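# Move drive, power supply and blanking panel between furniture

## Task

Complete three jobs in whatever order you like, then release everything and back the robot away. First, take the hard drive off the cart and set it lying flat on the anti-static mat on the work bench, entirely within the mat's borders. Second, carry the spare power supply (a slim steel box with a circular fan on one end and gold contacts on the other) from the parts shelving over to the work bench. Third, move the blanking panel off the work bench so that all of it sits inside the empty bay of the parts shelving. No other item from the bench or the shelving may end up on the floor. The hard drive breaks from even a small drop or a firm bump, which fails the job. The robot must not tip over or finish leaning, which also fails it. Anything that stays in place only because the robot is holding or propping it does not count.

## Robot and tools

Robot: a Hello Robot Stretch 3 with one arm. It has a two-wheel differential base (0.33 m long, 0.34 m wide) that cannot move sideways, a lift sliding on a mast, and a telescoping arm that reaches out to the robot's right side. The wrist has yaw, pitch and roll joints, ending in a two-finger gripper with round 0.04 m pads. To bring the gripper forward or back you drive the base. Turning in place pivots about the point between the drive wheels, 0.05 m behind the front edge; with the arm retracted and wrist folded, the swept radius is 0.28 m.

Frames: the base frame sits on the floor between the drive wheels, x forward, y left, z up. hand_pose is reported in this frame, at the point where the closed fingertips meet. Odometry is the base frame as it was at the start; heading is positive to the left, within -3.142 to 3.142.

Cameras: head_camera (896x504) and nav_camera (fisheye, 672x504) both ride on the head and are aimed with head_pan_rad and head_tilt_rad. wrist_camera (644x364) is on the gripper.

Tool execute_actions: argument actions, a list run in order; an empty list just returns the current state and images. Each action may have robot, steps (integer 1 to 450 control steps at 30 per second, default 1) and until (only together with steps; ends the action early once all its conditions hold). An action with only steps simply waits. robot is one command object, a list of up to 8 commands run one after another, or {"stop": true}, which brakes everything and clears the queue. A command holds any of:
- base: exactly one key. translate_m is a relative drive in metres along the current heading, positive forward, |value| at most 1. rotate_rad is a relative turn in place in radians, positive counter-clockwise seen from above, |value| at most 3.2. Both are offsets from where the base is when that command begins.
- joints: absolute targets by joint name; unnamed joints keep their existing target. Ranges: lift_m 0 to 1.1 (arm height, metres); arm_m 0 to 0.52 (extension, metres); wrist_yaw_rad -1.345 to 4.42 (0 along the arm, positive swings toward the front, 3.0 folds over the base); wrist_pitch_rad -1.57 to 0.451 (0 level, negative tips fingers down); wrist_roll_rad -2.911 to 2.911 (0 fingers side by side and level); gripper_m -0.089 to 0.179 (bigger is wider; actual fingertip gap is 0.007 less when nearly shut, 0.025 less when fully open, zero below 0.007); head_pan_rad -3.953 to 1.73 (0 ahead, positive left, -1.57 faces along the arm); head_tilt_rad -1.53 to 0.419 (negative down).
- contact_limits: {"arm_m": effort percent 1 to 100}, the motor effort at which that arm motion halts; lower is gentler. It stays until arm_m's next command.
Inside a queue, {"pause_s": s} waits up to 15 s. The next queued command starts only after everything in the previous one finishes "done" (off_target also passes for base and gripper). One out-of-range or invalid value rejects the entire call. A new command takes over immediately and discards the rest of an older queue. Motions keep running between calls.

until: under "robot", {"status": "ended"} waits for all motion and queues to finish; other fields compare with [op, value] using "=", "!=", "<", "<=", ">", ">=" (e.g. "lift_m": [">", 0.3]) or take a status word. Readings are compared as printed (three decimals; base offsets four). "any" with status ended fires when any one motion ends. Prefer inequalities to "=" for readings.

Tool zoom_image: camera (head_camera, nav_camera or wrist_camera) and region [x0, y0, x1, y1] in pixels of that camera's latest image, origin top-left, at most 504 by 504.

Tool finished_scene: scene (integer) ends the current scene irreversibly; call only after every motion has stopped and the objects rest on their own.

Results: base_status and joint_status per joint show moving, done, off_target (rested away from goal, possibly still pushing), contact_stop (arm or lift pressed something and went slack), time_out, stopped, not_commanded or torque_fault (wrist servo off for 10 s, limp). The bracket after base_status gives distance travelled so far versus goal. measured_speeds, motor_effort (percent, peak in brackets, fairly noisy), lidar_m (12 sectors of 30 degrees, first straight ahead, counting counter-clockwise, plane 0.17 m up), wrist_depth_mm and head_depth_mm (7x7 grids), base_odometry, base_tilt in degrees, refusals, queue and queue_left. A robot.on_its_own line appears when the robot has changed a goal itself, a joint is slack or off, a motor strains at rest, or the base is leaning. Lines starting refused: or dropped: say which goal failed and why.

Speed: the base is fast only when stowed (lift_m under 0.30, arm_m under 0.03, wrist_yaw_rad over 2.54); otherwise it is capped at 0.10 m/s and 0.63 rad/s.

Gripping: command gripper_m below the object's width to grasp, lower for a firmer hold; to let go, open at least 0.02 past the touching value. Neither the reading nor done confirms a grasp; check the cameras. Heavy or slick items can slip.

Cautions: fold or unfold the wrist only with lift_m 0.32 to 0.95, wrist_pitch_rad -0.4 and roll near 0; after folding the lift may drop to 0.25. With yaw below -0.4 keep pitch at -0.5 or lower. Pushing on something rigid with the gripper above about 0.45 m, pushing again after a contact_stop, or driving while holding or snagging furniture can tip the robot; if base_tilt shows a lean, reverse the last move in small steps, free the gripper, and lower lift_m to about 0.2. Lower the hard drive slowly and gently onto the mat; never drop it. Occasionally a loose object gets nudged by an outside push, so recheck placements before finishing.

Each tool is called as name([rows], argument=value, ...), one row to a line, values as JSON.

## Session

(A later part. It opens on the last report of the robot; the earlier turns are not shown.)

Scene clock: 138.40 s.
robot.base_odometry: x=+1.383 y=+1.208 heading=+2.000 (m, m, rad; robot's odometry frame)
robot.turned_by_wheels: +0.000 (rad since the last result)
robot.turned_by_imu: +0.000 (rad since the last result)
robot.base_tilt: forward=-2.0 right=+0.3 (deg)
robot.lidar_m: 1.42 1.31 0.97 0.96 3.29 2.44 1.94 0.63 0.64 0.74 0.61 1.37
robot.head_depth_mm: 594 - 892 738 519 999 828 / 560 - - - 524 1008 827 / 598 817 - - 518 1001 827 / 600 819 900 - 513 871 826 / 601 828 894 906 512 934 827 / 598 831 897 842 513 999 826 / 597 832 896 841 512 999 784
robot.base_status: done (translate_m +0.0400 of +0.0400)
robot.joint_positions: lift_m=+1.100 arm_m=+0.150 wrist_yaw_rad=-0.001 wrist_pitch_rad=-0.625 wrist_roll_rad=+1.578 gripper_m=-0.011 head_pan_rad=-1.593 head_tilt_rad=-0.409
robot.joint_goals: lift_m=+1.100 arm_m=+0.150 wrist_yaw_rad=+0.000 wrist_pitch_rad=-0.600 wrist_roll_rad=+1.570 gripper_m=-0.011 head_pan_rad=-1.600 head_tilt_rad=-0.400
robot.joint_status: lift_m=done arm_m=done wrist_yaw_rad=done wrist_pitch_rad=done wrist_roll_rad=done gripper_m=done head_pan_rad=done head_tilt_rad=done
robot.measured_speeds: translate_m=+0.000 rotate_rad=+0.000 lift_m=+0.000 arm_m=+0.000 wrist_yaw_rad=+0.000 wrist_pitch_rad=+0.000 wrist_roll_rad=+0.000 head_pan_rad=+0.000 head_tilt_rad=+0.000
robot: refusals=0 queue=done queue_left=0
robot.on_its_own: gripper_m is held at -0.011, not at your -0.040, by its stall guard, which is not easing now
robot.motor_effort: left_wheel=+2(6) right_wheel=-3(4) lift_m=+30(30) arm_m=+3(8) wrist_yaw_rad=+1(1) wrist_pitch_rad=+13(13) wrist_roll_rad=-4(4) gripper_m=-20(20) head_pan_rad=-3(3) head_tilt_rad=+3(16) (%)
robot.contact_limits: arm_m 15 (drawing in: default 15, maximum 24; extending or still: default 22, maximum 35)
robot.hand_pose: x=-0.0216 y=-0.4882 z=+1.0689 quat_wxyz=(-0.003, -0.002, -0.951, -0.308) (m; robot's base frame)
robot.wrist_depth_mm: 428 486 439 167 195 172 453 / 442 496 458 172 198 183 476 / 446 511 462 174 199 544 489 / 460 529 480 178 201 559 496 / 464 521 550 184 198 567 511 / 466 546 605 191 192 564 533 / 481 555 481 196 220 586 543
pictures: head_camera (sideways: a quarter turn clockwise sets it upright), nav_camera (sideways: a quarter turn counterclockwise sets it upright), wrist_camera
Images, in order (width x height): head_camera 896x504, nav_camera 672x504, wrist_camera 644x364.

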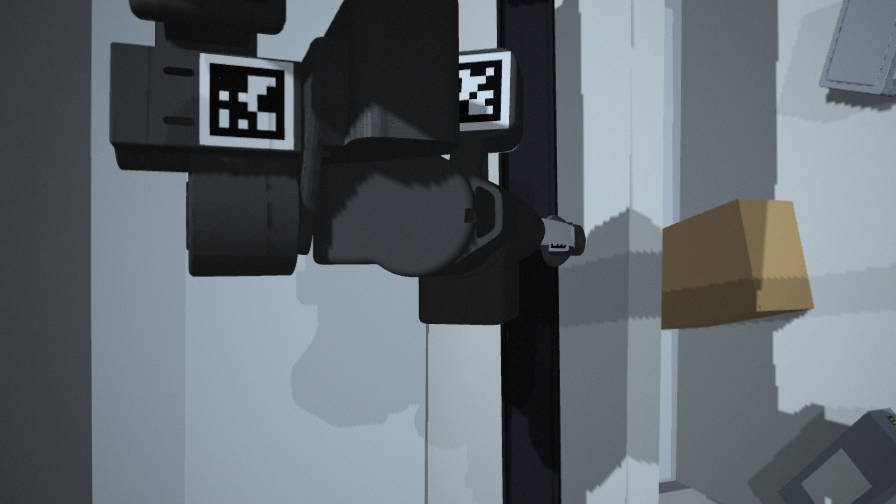

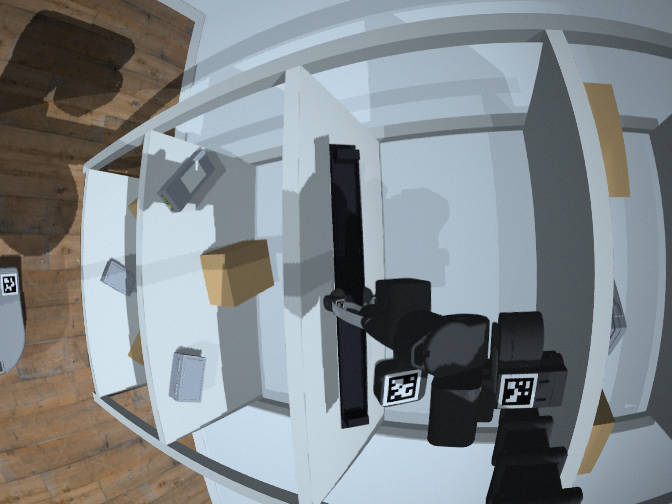

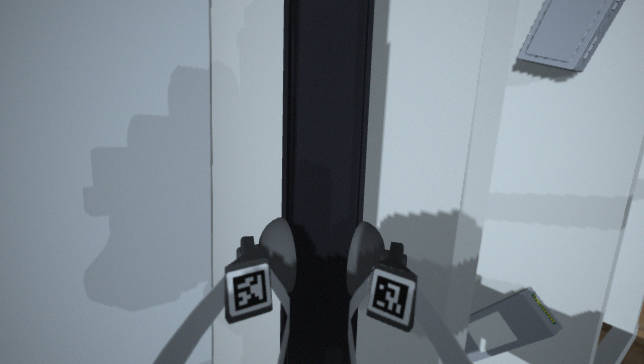

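execute_actions([
  {"robot":{"joints":{"lift_m":1.02}},"steps":450,"until":{"robot":{"status":"ended"}}},
  {"robot":{"joints":{"gripper_m":0.07}},"steps":150,"until":{"robot":{"status":"ended"}}},
  {"steps":15},
  {"robot":[{"joints":{"lift_m":1.1}},{"joints":{"arm_m":0.0}}],"steps":300,"until":{"robot":{"status":"ended"}}},
])

Scene clock: 145.07 s.
robot.base_odometry: x=+1.383 y=+1.208 heading=+2.000 (m, m, rad; robot's odometry frame)
robot.turned_by_wheels: +0.000 (rad since the last result)
robot.turned_by_imu: -0.001 (rad since the last result)
robot.base_tilt: forward=-2.1 right=+0.3 (deg)
robot.lidar_m: 1.42 1.31 0.97 0.97 3.28 2.44 1.94 0.63 0.65 0.74 0.61 1.37
robot.head_depth_mm: 518 - - - - - - / 594 819 - - - - - / 595 818 - - - - - / 594 818 - 815 586 - 793 / 595 835 896 845 584 - 830 / 593 832 898 846 552 1001 828 / 591 832 901 845 550 1001 784
robot.base_status: done (translate_m +0.0400 of +0.0400)
robot.joint_positions: lift_m=+1.100 arm_m=+0.003 wrist_yaw_rad=-0.001 wrist_pitch_rad=-0.611 wrist_roll_rad=+1.578 gripper_m=+0.070 head_pan_rad=-1.593 head_tilt_rad=-0.408
robot.joint_goals: lift_m=+1.100 arm_m=+0.000 wrist_yaw_rad=+0.000 wrist_pitch_rad=-0.600 wrist_roll_rad=+1.570 gripper_m=+0.070 head_pan_rad=-1.600 head_tilt_rad=-0.400
robot.joint_status: lift_m=done arm_m=done wrist_yaw_rad=done wrist_pitch_rad=done wrist_roll_rad=done gripper_m=done head_pan_rad=done head_tilt_rad=done
robot.measured_speeds: translate_m=+0.000 rotate_rad=+0.000 lift_m=+0.000 arm_m=+0.000 wrist_yaw_rad=+0.000 wrist_pitch_rad=+0.000 wrist_roll_rad=+0.000 head_pan_rad=+0.000 head_tilt_rad=+0.000
robot: refusals=0 queue=done queue_left=0
robot.motor_effort: left_wheel=+2(3) right_wheel=-1(4) lift_m=+29(30) arm_m=-2(4) wrist_yaw_rad=+2(1) wrist_pitch_rad=+5(50) wrist_roll_rad=-4(4) gripper_m=+0(92) head_pan_rad=-3(3) head_tilt_rad=+4(4) (%)
robot.hand_pose: x=-0.0216 y=-0.3434 z=+1.0717 quat_wxyz=(-0.003, -0.001, -0.954, -0.301) (m; robot's base frame)
robot.wrist_depth_mm: 534 608 468 296 745 564 837 / 547 622 480 301 743 583 849 / 565 642 485 325 729 615 883 / 568 654 504 330 729 622 892 / 578 672 582 337 756 657 922 / 593 671 399 348 896 657 916 / 610 678 554 377 - 777 966
pictures: head_camera (sideways: a quarter turn clockwise sets it upright), nav_camera (sideways: a quarter turn counterclockwise sets it upright), wrist_camera
replaced: robot.lift_m: its motion had ended contact_stop
Images, in order (width x height): head_camera 896x504, nav_camera 672x504, wrist_camera 644x364.

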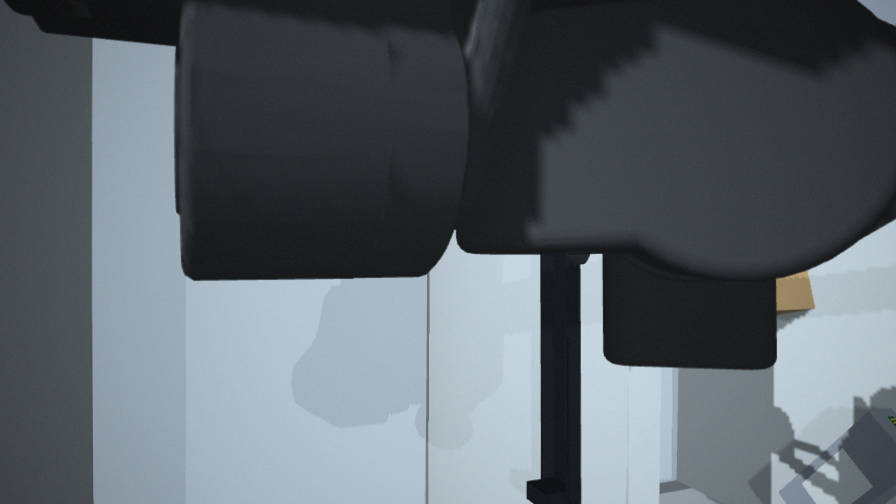

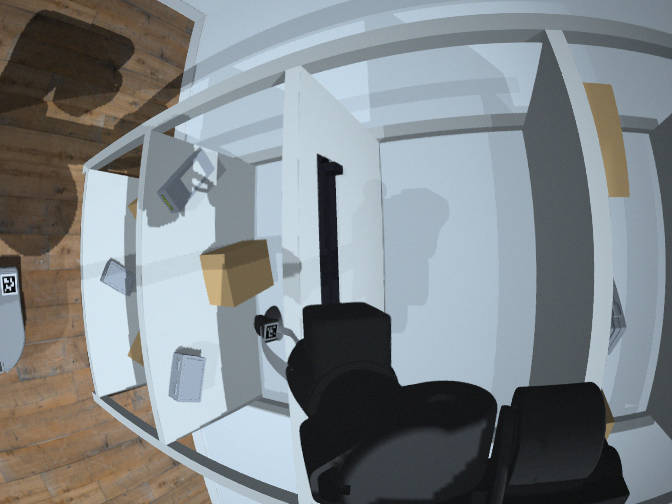

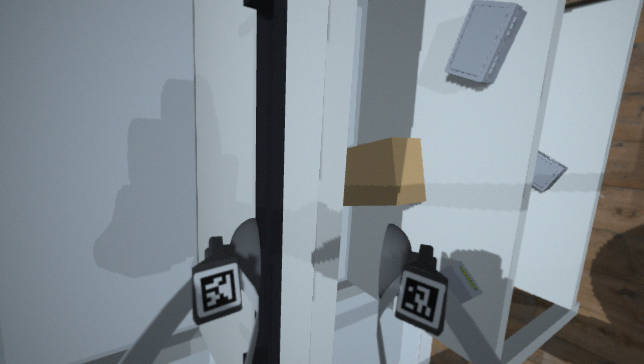

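execute_actions([
  {"robot":[{"joints":{"wrist_yaw_rad":0.75,"wrist_roll_rad":0,"wrist_pitch_rad":-0.8,"gripper_m":0.12,"head_tilt_rad":-0.9,"head_pan_rad":-1.3}},{"joints":{"lift_m":0.76}}],"steps":450,"until":{"robot":{"status":"ended"}}},
])

Scene clock: 150.80 s.
robot.base_odometry: x=+1.383 y=+1.208 heading=+2.000 (m, m, rad; robot's odometry frame)
robot.turned_by_wheels: +0.000 (rad since the last result)
robot.turned_by_imu: -0.001 (rad since the last result)
robot.base_tilt: forward=-2.1 right=+0.3 (deg)
robot.lidar_m: 1.42 1.30 0.97 0.96 3.28 2.44 1.93 0.62 0.64 0.74 0.61 1.37
robot.head_depth_mm: 750 590 496 999 847 1218 - / 763 589 509 924 867 1242 - / 776 588 513 943 887 1214 1085 / 798 565 1106 992 903 - 1124 / 799 558 1129 949 1282 1229 1120 / 852 584 1276 1411 1145 1254 1114 / 929 583 1255 859 1429 1256 1114
robot.base_status: done (translate_m +0.0400 of +0.0400)
robot.joint_positions: lift_m=+0.760 arm_m=+0.002 wrist_yaw_rad=+0.748 wrist_pitch_rad=-0.809 wrist_roll_rad=+0.008 gripper_m=+0.120 head_pan_rad=-1.307 head_tilt_rad=-0.889
robot.joint_goals: lift_m=+0.760 arm_m=+0.000 wrist_yaw_rad=+0.750 wrist_pitch_rad=-0.800 wrist_roll_rad=+0.000 gripper_m=+0.120 head_pan_rad=-1.300 head_tilt_rad=-0.900
robot.joint_status: lift_m=done arm_m=done wrist_yaw_rad=done wrist_pitch_rad=done wrist_roll_rad=done gripper_m=done head_pan_rad=done head_tilt_rad=done
robot.measured_speeds: translate_m=+0.000 rotate_rad=+0.000 lift_m=+0.000 arm_m=+0.000 wrist_yaw_rad=+0.000 wrist_pitch_rad=+0.000 wrist_roll_rad=+0.000 head_pan_rad=+0.000 head_tilt_rad=+0.000
robot: refusals=0 queue=done queue_left=0
robot.motor_effort: left_wheel=+2(2) right_wheel=-1(2) lift_m=+24(29) arm_m=-2(2) wrist_yaw_rad=+3(4) wrist_pitch_rad=+5(6) wrist_roll_rad=-4(3) gripper_m=+0(80) head_pan_rad=+4(25) head_tilt_rad=-5(28) (%)
robot.hand_pose: x=+0.0868 y=-0.2644 z=+0.6967 quat_wxyz=(+0.705, +0.496, -0.506, -0.024) (m; robot's base frame)
robot.wrist_depth_mm: - - - - 599 602 432 / - - - 496 473 510 376 / - - - 604 444 453 408 / - - - 975 408 392 396 / 935 943 974 871 865 362 356 / 867 858 859 852 777 719 323 / 762 761 802 790 763 710 312
pictures: head_camera (sideways: a quarter turn clockwise sets it upright), nav_camera (sideways: a quarter turn counterclockwise sets it upright), wrist_camera
Images, in order (width x height): head_camera 896x504, nav_camera 672x504, wrist_camera 644x364.

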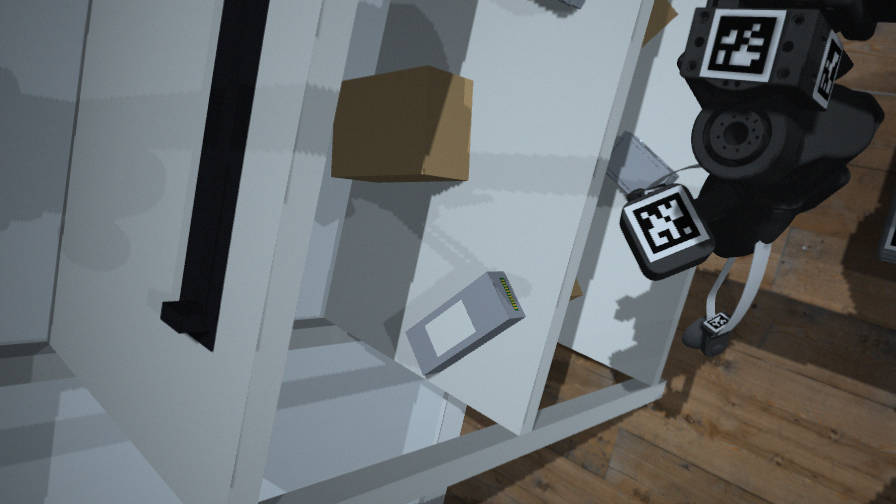

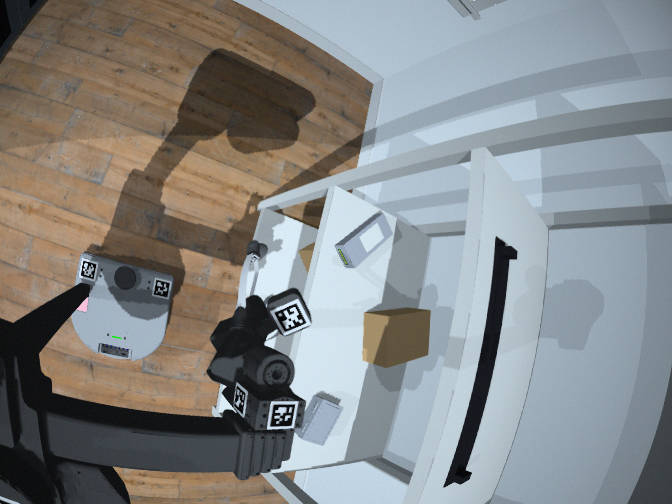

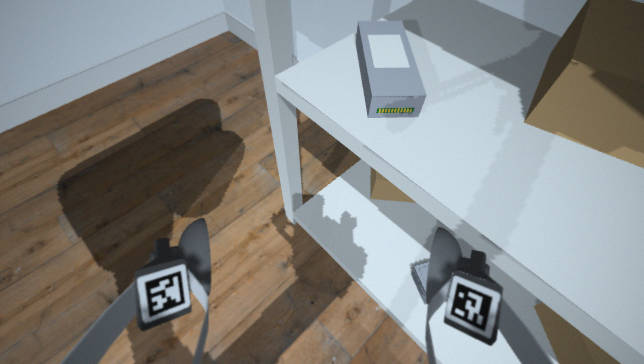

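execute_actions([
  {"robot":[{"base":{"translate_m":0.11}},{"joints":{"arm_m":0.2},"contact_limits":{"arm_m":15}}],"steps":450,"until":{"robot":{"status":"ended"}}},
])

Scene clock: 156.50 s.
robot.base_odometry: x=+1.337 y=+1.308 heading=+2.000 (m, m, rad; robot's odometry frame)
robot.turned_by_wheels: +0.000 (rad since the last result)
robot.turned_by_imu: -0.001 (rad since the last result)
robot.base_tilt: forward=-2.1 right=+0.3 (deg)
robot.lidar_m: 1.31 1.30 0.97 0.95 3.43 2.55 2.04 0.71 0.74 0.68 0.55 1.35
robot.head_depth_mm: 751 590 495 - 829 1198 1132 / 763 590 510 987 841 1204 1118 / 781 586 1099 1040 886 1224 1122 / 770 587 1101 962 1278 1237 1126 / 857 585 1227 1392 1072 1245 1114 / 902 562 645 811 1427 1258 1106 / 449 526 1321 1616 1457 1261 1114
robot.base_status: done (translate_m +0.1100 of +0.1100)
robot.joint_positions: lift_m=+0.760 arm_m=+0.200 wrist_yaw_rad=+0.748 wrist_pitch_rad=-0.809 wrist_roll_rad=+0.007 gripper_m=+0.120 head_pan_rad=-1.307 head_tilt_rad=-0.889
robot.joint_goals: lift_m=+0.760 arm_m=+0.200 wrist_yaw_rad=+0.750 wrist_pitch_rad=-0.800 wrist_roll_rad=+0.000 gripper_m=+0.120 head_pan_rad=-1.300 head_tilt_rad=-0.900
robot.joint_status: lift_m=done arm_m=done wrist_yaw_rad=done wrist_pitch_rad=done wrist_roll_rad=done gripper_m=done head_pan_rad=done head_tilt_rad=done
robot.measured_speeds: translate_m=+0.000 rotate_rad=+0.000 lift_m=+0.000 arm_m=+0.000 wrist_yaw_rad=+0.000 wrist_pitch_rad=+0.000 wrist_roll_rad=+0.000 head_pan_rad=+0.000 head_tilt_rad=+0.000
robot: refusals=0 queue=done queue_left=0
robot.motor_effort: left_wheel=+1(3) right_wheel=-2(4) lift_m=+24(24) arm_m=+3(2) wrist_yaw_rad=+2(3) wrist_pitch_rad=+5(5) wrist_roll_rad=-4(4) gripper_m=+0(0) head_pan_rad=+4(4) head_tilt_rad=-4(6) (%)
robot.contact_limits: arm_m 15 (drawing in: default 15, maximum 24; extending or still: default 22, maximum 35)
robot.hand_pose: x=+0.0869 y=-0.4615 z=+0.6967 quat_wxyz=(+0.705, +0.497, -0.505, -0.024) (m; robot's base frame)
robot.wrist_depth_mm: 989 228 - 821 575 487 415 / - - - 923 506 494 437 / - - - 423 444 444 396 / - - 380 368 381 393 319 / 947 942 522 334 328 352 273 / 886 872 849 325 321 323 300 / 786 765 786 698 290 287 296
pictures: head_camera (sideways: a quarter turn clockwise sets it upright), nav_camera (sideways: a quarter turn counterclockwise sets it upright), wrist_camera
Images, in order (width x height): head_camera 896x504, nav_camera 672x504, wrist_camera 644x364.

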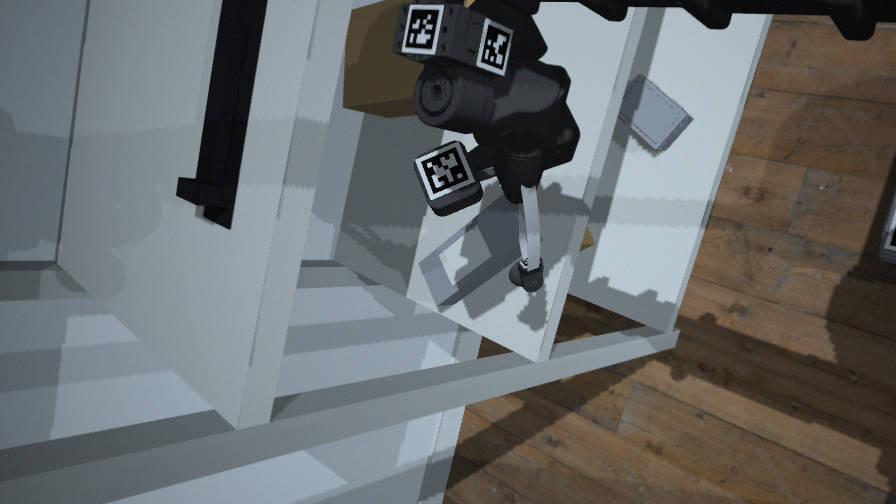

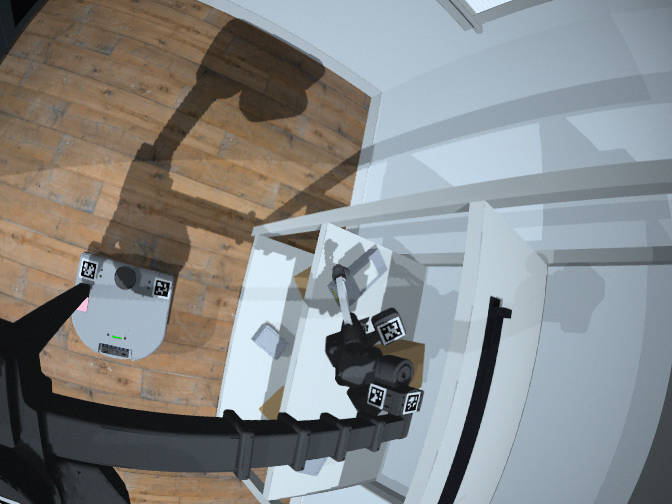

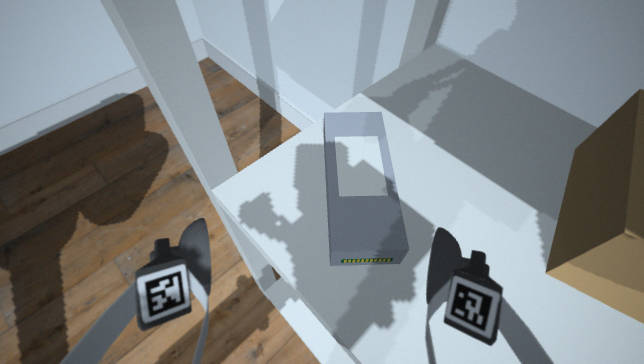

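execute_actions([
  {"robot":[{"base":{"translate_m":0.065}},{"joints":{"arm_m":0.33},"contact_limits":{"arm_m":15}},{"joints":{"lift_m":0.71}}],"steps":450,"until":{"robot":{"status":"ended"}}},
])

Scene clock: 160.47 s.
robot.base_odometry: x=+1.310 y=+1.367 heading=+1.999 (m, m, rad; robot's odometry frame)
robot.turned_by_wheels: +0.000 (rad since the last result)
robot.turned_by_imu: +0.000 (rad since the last result)
robot.base_tilt: forward=-2.3 right=+0.1 (deg)
robot.lidar_m: 1.24 1.30 0.97 0.94 3.19 2.61 2.11 0.76 0.78 0.67 0.52 1.29
robot.head_depth_mm: 758 595 498 929 849 1194 1141 / 777 593 511 - 869 1195 1118 / 787 595 523 946 871 1224 1119 / 818 591 1155 1010 1277 1239 1120 / 873 568 632 795 1054 1246 1115 / 435 517 1261 1598 1457 1265 1117 / 945 1111 1344 1628 1458 1266 1119
robot.base_status: done (translate_m +0.0650 of +0.0650)
robot.joint_positions: lift_m=+0.760 arm_m=+0.290 wrist_yaw_rad=+0.749 wrist_pitch_rad=-0.809 wrist_roll_rad=+0.007 gripper_m=+0.120 head_pan_rad=-1.307 head_tilt_rad=-0.891
robot.joint_goals: lift_m=+0.760 arm_m=+0.290 wrist_yaw_rad=+0.750 wrist_pitch_rad=-0.800 wrist_roll_rad=+0.000 gripper_m=+0.120 head_pan_rad=-1.300 head_tilt_rad=-0.900
robot.joint_status: lift_m=done arm_m=contact_stop wrist_yaw_rad=done wrist_pitch_rad=done wrist_roll_rad=done gripper_m=done head_pan_rad=done head_tilt_rad=done
robot.measured_speeds: translate_m=-0.001 rotate_rad=+0.005 lift_m=+0.001 arm_m=-0.012 wrist_yaw_rad=+0.010 wrist_pitch_rad=+0.000 wrist_roll_rad=+0.000 head_pan_rad=+0.000 head_tilt_rad=-0.048
robot: refusals=0 queue=dropped queue_left=0
robot.on_its_own: arm_m is slack since a contact_stop, until your next command for it (your +0.330 is given up)
robot.motor_effort: left_wheel=-4(8) right_wheel=+0(4) lift_m=+29(32) arm_m=+5(20) wrist_yaw_rad=+0(3) wrist_pitch_rad=+5(6) wrist_roll_rad=-3(4) gripper_m=-1(1) head_pan_rad=+3(4) head_tilt_rad=-4(5) (%)
robot.contact_limits: arm_m 15 (drawing in: default 15, maximum 24; extending or still: default 22, maximum 35)
robot.hand_pose: x=+0.0869 y=-0.5516 z=+0.6965 quat_wxyz=(+0.705, +0.497, -0.505, -0.023) (m; robot's base frame)
robot.wrist_depth_mm: 941 - 962 672 500 408 342 / 149 - - 756 506 450 370 / 159 - - 922 452 450 402 / - 214 - 400 396 399 408 / 941 258 364 321 357 360 351 / 842 871 318 292 311 326 310 / 792 760 298 266 286 290 283
pictures: head_camera (sideways: a quarter turn clockwise sets it upright), nav_camera (sideways: a quarter turn counterclockwise sets it upright), wrist_camera
dropped: robot: command 1 of its queue: arm_m: contact_stop
Images, in order (width x height): head_camera 896x504, nav_camera 672x504, wrist_camera 644x364.

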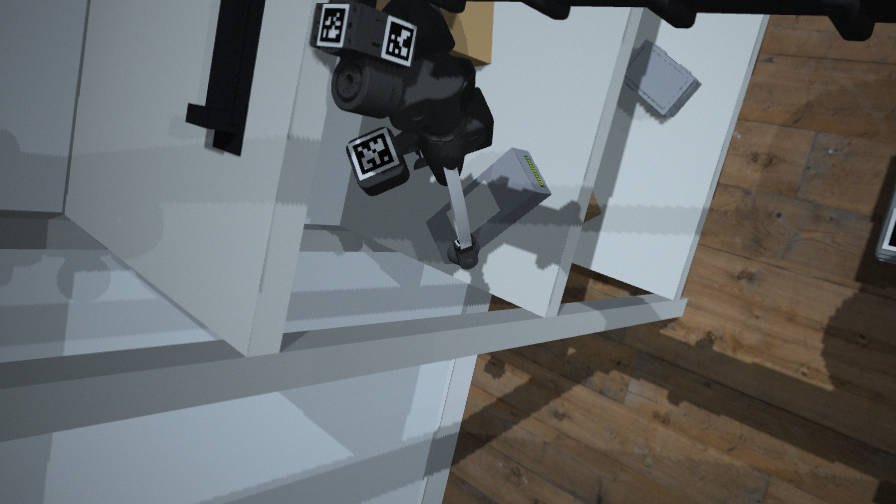

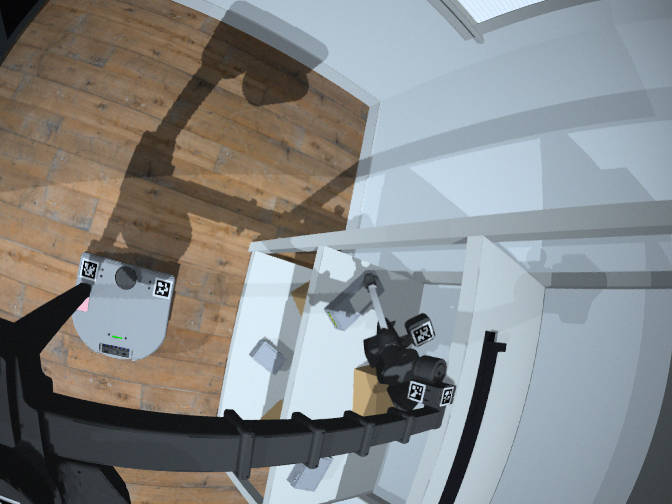

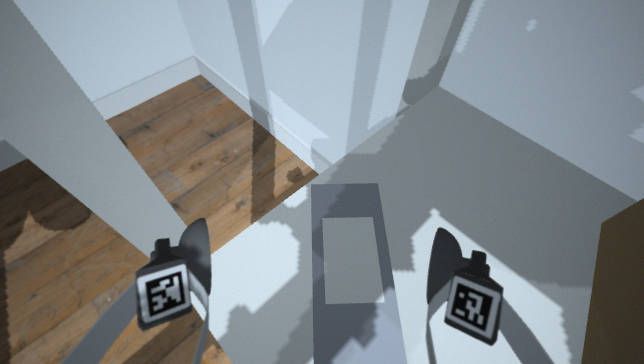

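execute_actions([
  {"robot":[{"joints":{"arm_m":0.265}},{"base":{"translate_m":-0.06}},{"joints":{"lift_m":0.70}}],"steps":450,"until":{"robot":{"status":"ended"}}},
])

Scene clock: 164.83 s.
robot.base_odometry: x=+1.335 y=+1.312 heading=+1.999 (m, m, rad; robot's odometry frame)
robot.turned_by_wheels: +0.000 (rad since the last result)
robot.turned_by_imu: -0.009 (rad since the last result)
robot.base_tilt: forward=-2.1 right=+0.3 (deg)
robot.lidar_m: 1.31 1.31 0.97 0.94 3.16 2.57 2.05 0.72 0.75 0.68 0.55 1.35
robot.head_depth_mm: 752 587 493 - 865 1212 1136 / 758 583 509 1010 845 1203 1120 / 779 584 1101 1039 881 1209 1118 / 771 583 1098 958 1285 1235 1117 / 857 583 1224 1390 1101 1240 1116 / 903 560 640 810 1419 1253 1116 / 448 524 1326 1608 1453 1255 1108
robot.base_status: done (translate_m -0.0600 of -0.0600)
robot.joint_positions: lift_m=+0.700 arm_m=+0.265 wrist_yaw_rad=+0.749 wrist_pitch_rad=-0.810 wrist_roll_rad=+0.007 gripper_m=+0.120 head_pan_rad=-1.306 head_tilt_rad=-0.891
robot.joint_goals: lift_m=+0.700 arm_m=+0.265 wrist_yaw_rad=+0.750 wrist_pitch_rad=-0.800 wrist_roll_rad=+0.000 gripper_m=+0.120 head_pan_rad=-1.300 head_tilt_rad=-0.900
robot.joint_status: lift_m=done arm_m=done wrist_yaw_rad=done wrist_pitch_rad=done wrist_roll_rad=done gripper_m=done head_pan_rad=done head_tilt_rad=done
robot.measured_speeds: translate_m=+0.000 rotate_rad=+0.000 lift_m=+0.000 arm_m=+0.000 wrist_yaw_rad=+0.000 wrist_pitch_rad=+0.000 wrist_roll_rad=+0.000 head_pan_rad=+0.000 head_tilt_rad=+0.000
robot: refusals=0 queue=done queue_left=0
robot.motor_effort: left_wheel=+1(10) right_wheel=-1(8) lift_m=+24(28) arm_m=-2(14) wrist_yaw_rad=+1(1) wrist_pitch_rad=+5(6) wrist_roll_rad=-3(4) gripper_m=+0(1) head_pan_rad=+4(3) head_tilt_rad=-5(4) (%)
robot.hand_pose: x=+0.0868 y=-0.5270 z=+0.6366 quat_wxyz=(+0.705, +0.497, -0.505, -0.024) (m; robot's base frame)
robot.wrist_depth_mm: 185 - 998 696 471 429 357 / 201 - - 736 409 409 387 / - 269 - 302 356 358 351 / 972 302 311 264 314 316 289 / 890 872 280 238 286 285 249 / 784 816 255 226 254 258 221 / 730 719 465 235 234 232 234
pictures: head_camera (sideways: a quarter turn clockwise sets it upright), nav_camera (sideways: a quarter turn counterclockwise sets it upright), wrist_camera
Images, in order (width x height): head_camera 896x504, nav_camera 672x504, wrist_camera 644x364.

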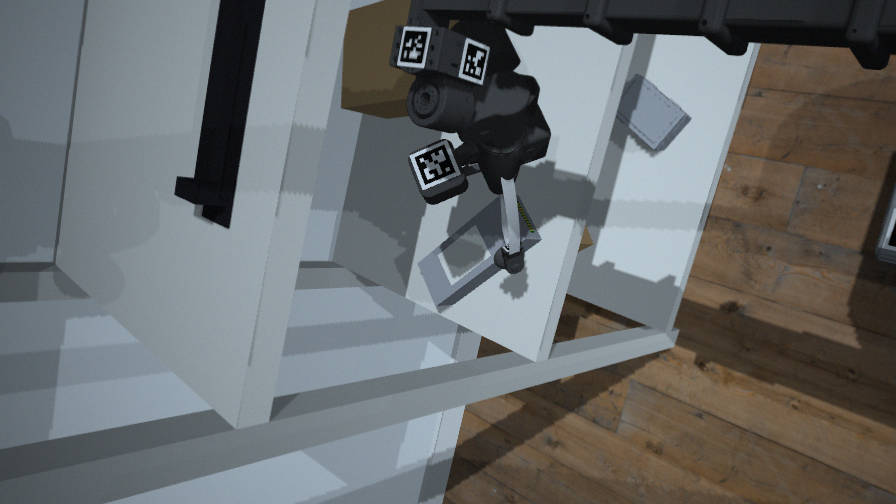

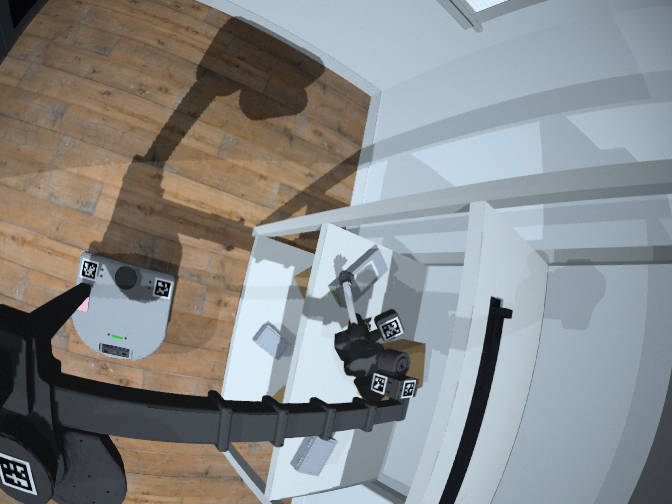

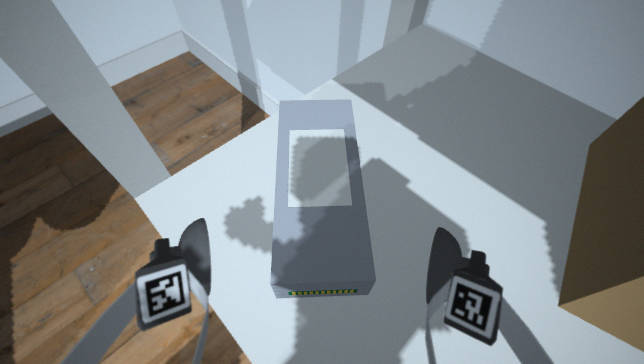

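execute_actions([
  {"robot":[{"joints":{"wrist_pitch_rad":-0.55}},{"joints":{"lift_m":0.645}}],"steps":450,"until":{"robot":{"status":"ended"}}},
])

Scene clock: 168.63 s.
robot.base_odometry: x=+1.335 y=+1.312 heading=+1.999 (m, m, rad; robot's odometry frame)
robot.turned_by_wheels: +0.000 (rad since the last result)
robot.turned_by_imu: -0.001 (rad since the last result)
robot.base_tilt: forward=-2.0 right=+0.4 (deg)
robot.lidar_m: 1.30 1.31 0.97 0.94 3.15 2.56 2.05 0.71 0.75 0.68 0.55 1.35
robot.head_depth_mm: 752 588 493 902 - - - / 760 586 509 969 842 1200 1120 / 779 584 1099 1027 880 1223 1124 / 770 583 1102 976 898 1240 1118 / 856 582 1219 1383 1099 1240 1118 / 902 560 639 812 1406 1261 1118 / 448 526 1315 1614 1441 1266 1118
robot.base_status: done (translate_m -0.0600 of -0.0600)
robot.joint_positions: lift_m=+0.645 arm_m=+0.265 wrist_yaw_rad=+0.749 wrist_pitch_rad=-0.569 wrist_roll_rad=+0.007 gripper_m=+0.120 head_pan_rad=-1.306 head_tilt_rad=-0.891
robot.joint_goals: lift_m=+0.645 arm_m=+0.265 wrist_yaw_rad=+0.750 wrist_pitch_rad=-0.550 wrist_roll_rad=+0.000 gripper_m=+0.120 head_pan_rad=-1.300 head_tilt_rad=-0.900
robot.joint_status: lift_m=done arm_m=done wrist_yaw_rad=done wrist_pitch_rad=done wrist_roll_rad=done gripper_m=done head_pan_rad=done head_tilt_rad=done
robot.measured_speeds: translate_m=+0.000 rotate_rad=+0.000 lift_m=+0.000 arm_m=+0.000 wrist_yaw_rad=+0.000 wrist_pitch_rad=+0.000 wrist_roll_rad=+0.000 head_pan_rad=+0.000 head_tilt_rad=+0.000
robot: refusals=0 queue=done queue_left=0
robot.motor_effort: left_wheel=+2(1) right_wheel=-1(1) lift_m=+24(23) arm_m=-2(2) wrist_yaw_rad=+1(2) wrist_pitch_rad=+9(10) wrist_roll_rad=-3(3) gripper_m=+0(0) head_pan_rad=+3(3) head_tilt_rad=-5(4) (%)
robot.hand_pose: x=+0.1167 y=-0.5591 z=+0.6256 quat_wxyz=(+0.703, +0.433, -0.561, +0.062) (m; robot's base frame)
robot.wrist_depth_mm: 963 - 845 619 440 398 336 / 979 - 969 674 491 421 351 / 191 - - 748 423 424 375 / 215 - - 282 345 352 353 / 899 266 283 236 291 292 285 / 821 792 240 206 253 255 249 / 736 222 213 180 215 218 219
pictures: head_camera (sideways: a quarter turn clockwise sets it upright), nav_camera (sideways: a quarter turn counterclockwise sets it upright), wrist_camera
Images, in order (width x height): head_camera 896x504, nav_camera 672x504, wrist_camera 644x364.

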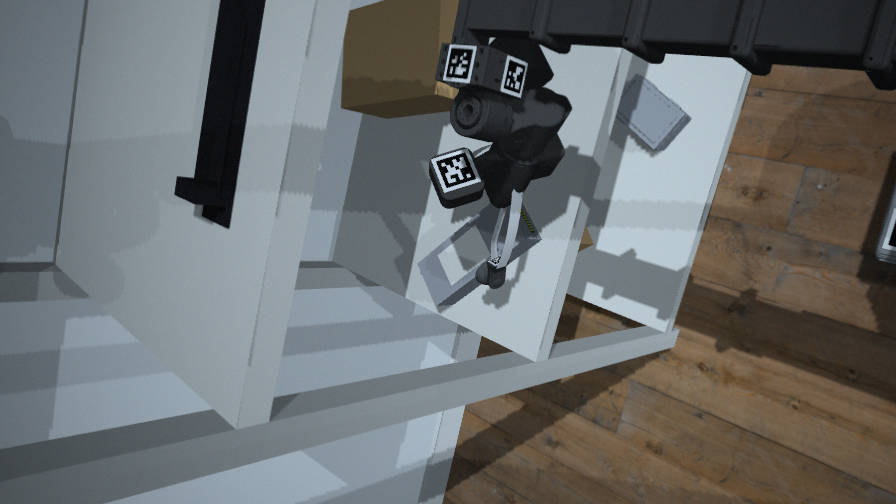

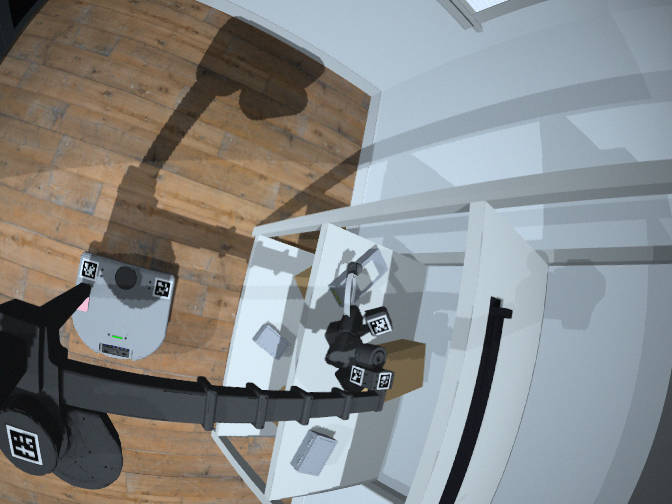

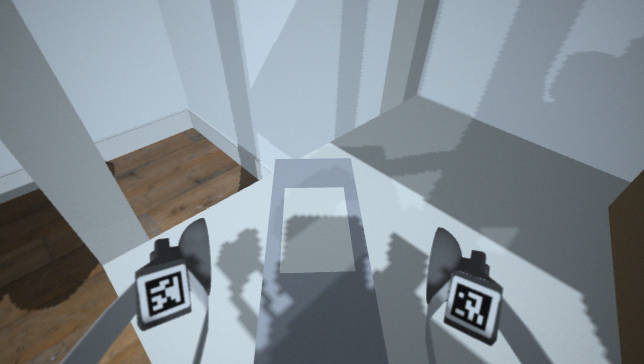

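execute_actions([
  {"robot":{"joints":{"lift_m":0.59}},"steps":450,"until":{"robot":{"status":"ended"}}},
])

Scene clock: 169.97 s.
robot.base_odometry: x=+1.335 y=+1.312 heading=+1.999 (m, m, rad; robot's odometry frame)
robot.turned_by_wheels: +0.000 (rad since the last result)
robot.turned_by_imu: +0.000 (rad since the last result)
robot.base_tilt: forward=-2.0 right=+0.3 (deg)
robot.lidar_m: 1.30 1.31 0.97 0.94 3.15 2.56 2.05 0.71 0.74 0.68 0.55 1.35
robot.head_depth_mm: 755 587 495 905 - - - / 761 585 508 959 842 1199 1120 / 779 582 1094 1019 1283 1220 1116 / 767 583 1092 941 1282 1234 1120 / 863 583 1226 1384 1100 1240 1117 / 900 560 639 814 1424 1265 1117 / 447 524 1323 1619 1454 1259 1114
robot.base_status: done (translate_m -0.0600 of -0.0600)
robot.joint_positions: lift_m=+0.590 arm_m=+0.265 wrist_yaw_rad=+0.749 wrist_pitch_rad=-0.568 wrist_roll_rad=+0.007 gripper_m=+0.120 head_pan_rad=-1.306 head_tilt_rad=-0.891
robot.joint_goals: lift_m=+0.590 arm_m=+0.265 wrist_yaw_rad=+0.750 wrist_pitch_rad=-0.550 wrist_roll_rad=+0.000 gripper_m=+0.120 head_pan_rad=-1.300 head_tilt_rad=-0.900
robot.joint_status: lift_m=done arm_m=done wrist_yaw_rad=done wrist_pitch_rad=done wrist_roll_rad=done gripper_m=done head_pan_rad=done head_tilt_rad=done
robot.measured_speeds: translate_m=+0.000 rotate_rad=+0.000 lift_m=+0.000 arm_m=+0.000 wrist_yaw_rad=+0.000 wrist_pitch_rad=+0.000 wrist_roll_rad=+0.000 head_pan_rad=+0.000 head_tilt_rad=+0.000
robot: refusals=0 queue=done queue_left=0
robot.motor_effort: left_wheel=+2(1) right_wheel=-1(1) lift_m=+24(24) arm_m=-2(2) wrist_yaw_rad=+2(2) wrist_pitch_rad=+9(9) wrist_roll_rad=-4(4) gripper_m=-1(0) head_pan_rad=+3(3) head_tilt_rad=-4(4) (%)
robot.hand_pose: x=+0.1167 y=-0.5591 z=+0.5706 quat_wxyz=(+0.703, +0.433, -0.561, +0.062) (m; robot's base frame)
robot.wrist_depth_mm: 957 - 850 608 442 395 334 / - - 976 676 416 399 350 / 191 - - 243 320 324 329 / 215 255 257 199 259 263 265 / 875 216 209 167 221 222 223 / 752 192 165 144 154 191 192 / 688 165 158 137 159 164 170
pictures: head_camera (sideways: a quarter turn clockwise sets it upright), nav_camera (sideways: a quarter turn counterclockwise sets it upright), wrist_camera
Images, in order (width x height): head_camera 896x504, nav_camera 672x504, wrist_camera 644x364.

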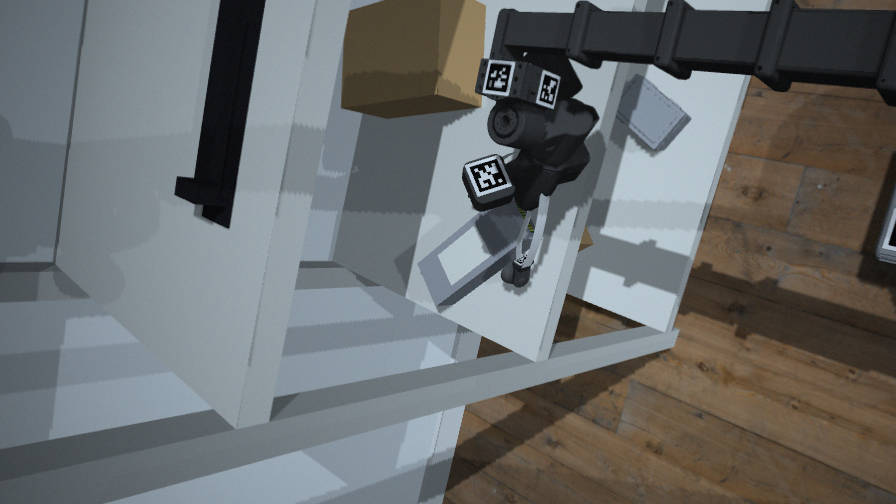

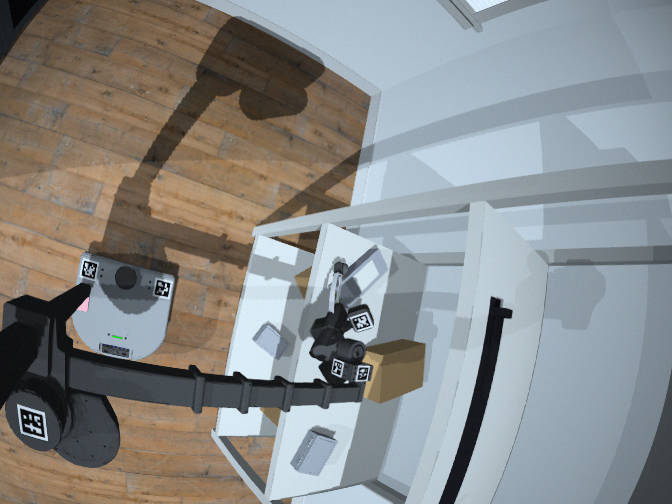

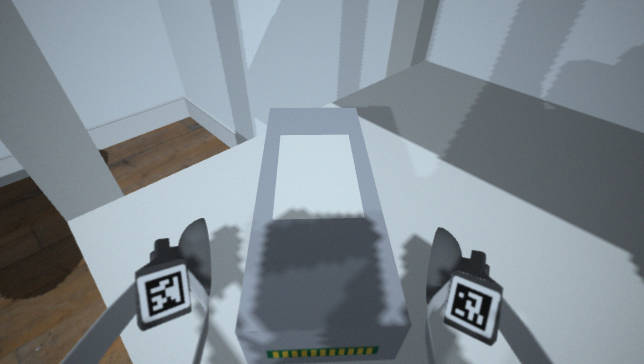

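execute_actions([
  {"robot":[{"base":{"translate_m":0.04}},{"joints":{"arm_m":0.3},"contact_limits":{"arm_m":12}}],"steps":450,"until":{"robot":{"status":"ended"}}},
  {"robot":{"joints":{"lift_m":0.545}},"steps":450,"until":{"robot":{"status":"ended"}}},
])

Scene clock: 173.20 s.
robot.base_odometry: x=+1.319 y=+1.349 heading=+1.999 (m, m, rad; robot's odometry frame)
robot.turned_by_wheels: +0.000 (rad since the last result)
robot.turned_by_imu: -0.001 (rad since the last result)
robot.base_tilt: forward=-2.1 right=+0.3 (deg)
robot.lidar_m: 1.26 1.31 0.97 0.94 3.53 2.60 2.10 0.75 0.77 0.67 0.53 1.31
robot.head_depth_mm: 756 587 495 903 - - - / 761 587 509 1009 846 1198 1119 / 782 586 1093 1015 875 1220 1116 / 766 582 1102 965 1285 1233 1120 / 876 583 1201 1373 1005 1238 1122 / 454 513 617 1570 1450 1259 1110 / 884 1092 1342 1606 1438 1258 1112
robot.base_status: done (translate_m +0.0400 of +0.0400)
robot.joint_positions: lift_m=+0.564 arm_m=+0.300 wrist_yaw_rad=+0.749 wrist_pitch_rad=-0.519 wrist_roll_rad=+0.004 gripper_m=+0.120 head_pan_rad=-1.306 head_tilt_rad=-0.891
robot.joint_goals: lift_m=+0.565 arm_m=+0.300 wrist_yaw_rad=+0.750 wrist_pitch_rad=-0.550 wrist_roll_rad=+0.000 gripper_m=+0.120 head_pan_rad=-1.300 head_tilt_rad=-0.900
robot.joint_status: lift_m=contact_stop arm_m=done wrist_yaw_rad=done wrist_pitch_rad=done wrist_roll_rad=done gripper_m=done head_pan_rad=done head_tilt_rad=done
robot.measured_speeds: translate_m=+0.000 rotate_rad=-0.001 lift_m=-0.001 arm_m=+0.000 wrist_yaw_rad=+0.010 wrist_pitch_rad=+0.144 wrist_roll_rad=+0.000 head_pan_rad=+0.000 head_tilt_rad=+0.000
robot: refusals=0 queue=dropped queue_left=0
robot.on_its_own: lift_m is slack since a contact_stop, until your next command for it (your +0.545 is given up)
robot.motor_effort: left_wheel=-1(5) right_wheel=+6(6) lift_m=+26(26) arm_m=+3(4) wrist_yaw_rad=+0(7) wrist_pitch_rad=-21(24) wrist_roll_rad=-2(3) gripper_m=-3(2) head_pan_rad=+3(3) head_tilt_rad=-4(3) (%)
robot.contact_limits: arm_m 12 (drawing in: default 15, maximum 24; extending or still: default 22, maximum 35)
robot.hand_pose: x=+0.1219 y=-0.5989 z=+0.5552 quat_wxyz=(+0.702, +0.419, -0.571, +0.080) (m; robot's base frame)
robot.wrist_depth_mm: 893 - 761 570 386 364 310 / 952 - 890 628 417 376 326 / 998 - - 328 314 318 319 / - - 232 180 248 250 252 / 186 206 159 149 205 208 209 / 169 173 127 128 165 177 178 / 152 146 111 112 146 150 155
pictures: head_camera (sideways: a quarter turn clockwise sets it upright), nav_camera (sideways: a quarter turn counterclockwise sets it upright), wrist_camera
Images, in order (width x height): head_camera 896x504, nav_camera 672x504, wrist_camera 644x364.

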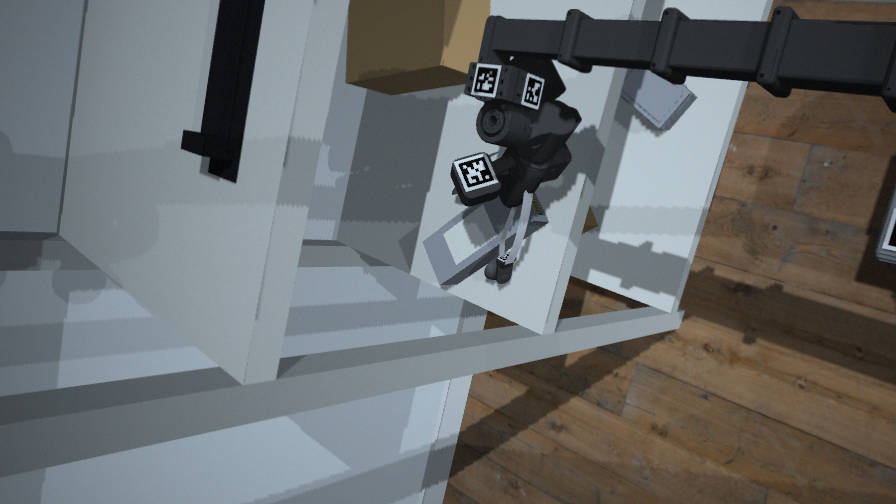

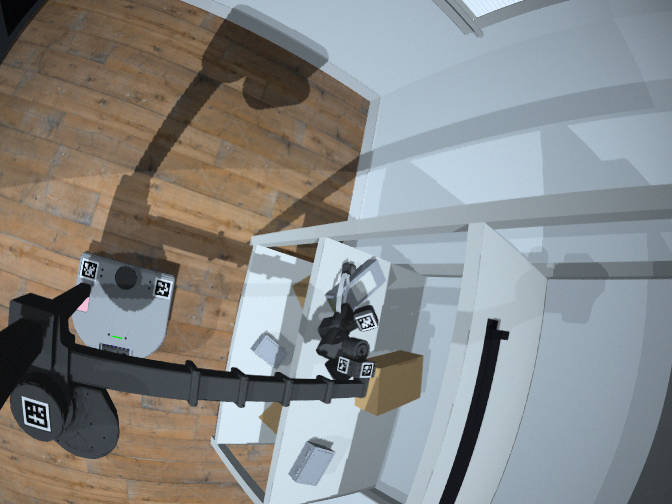

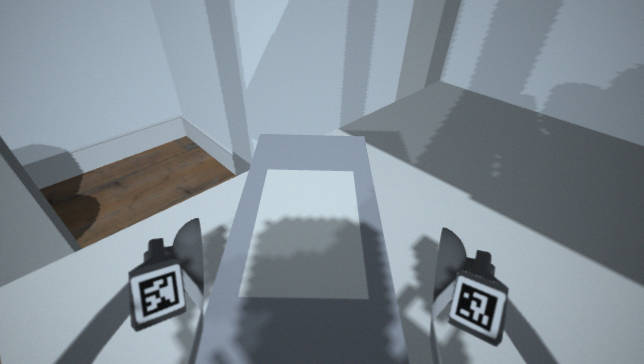

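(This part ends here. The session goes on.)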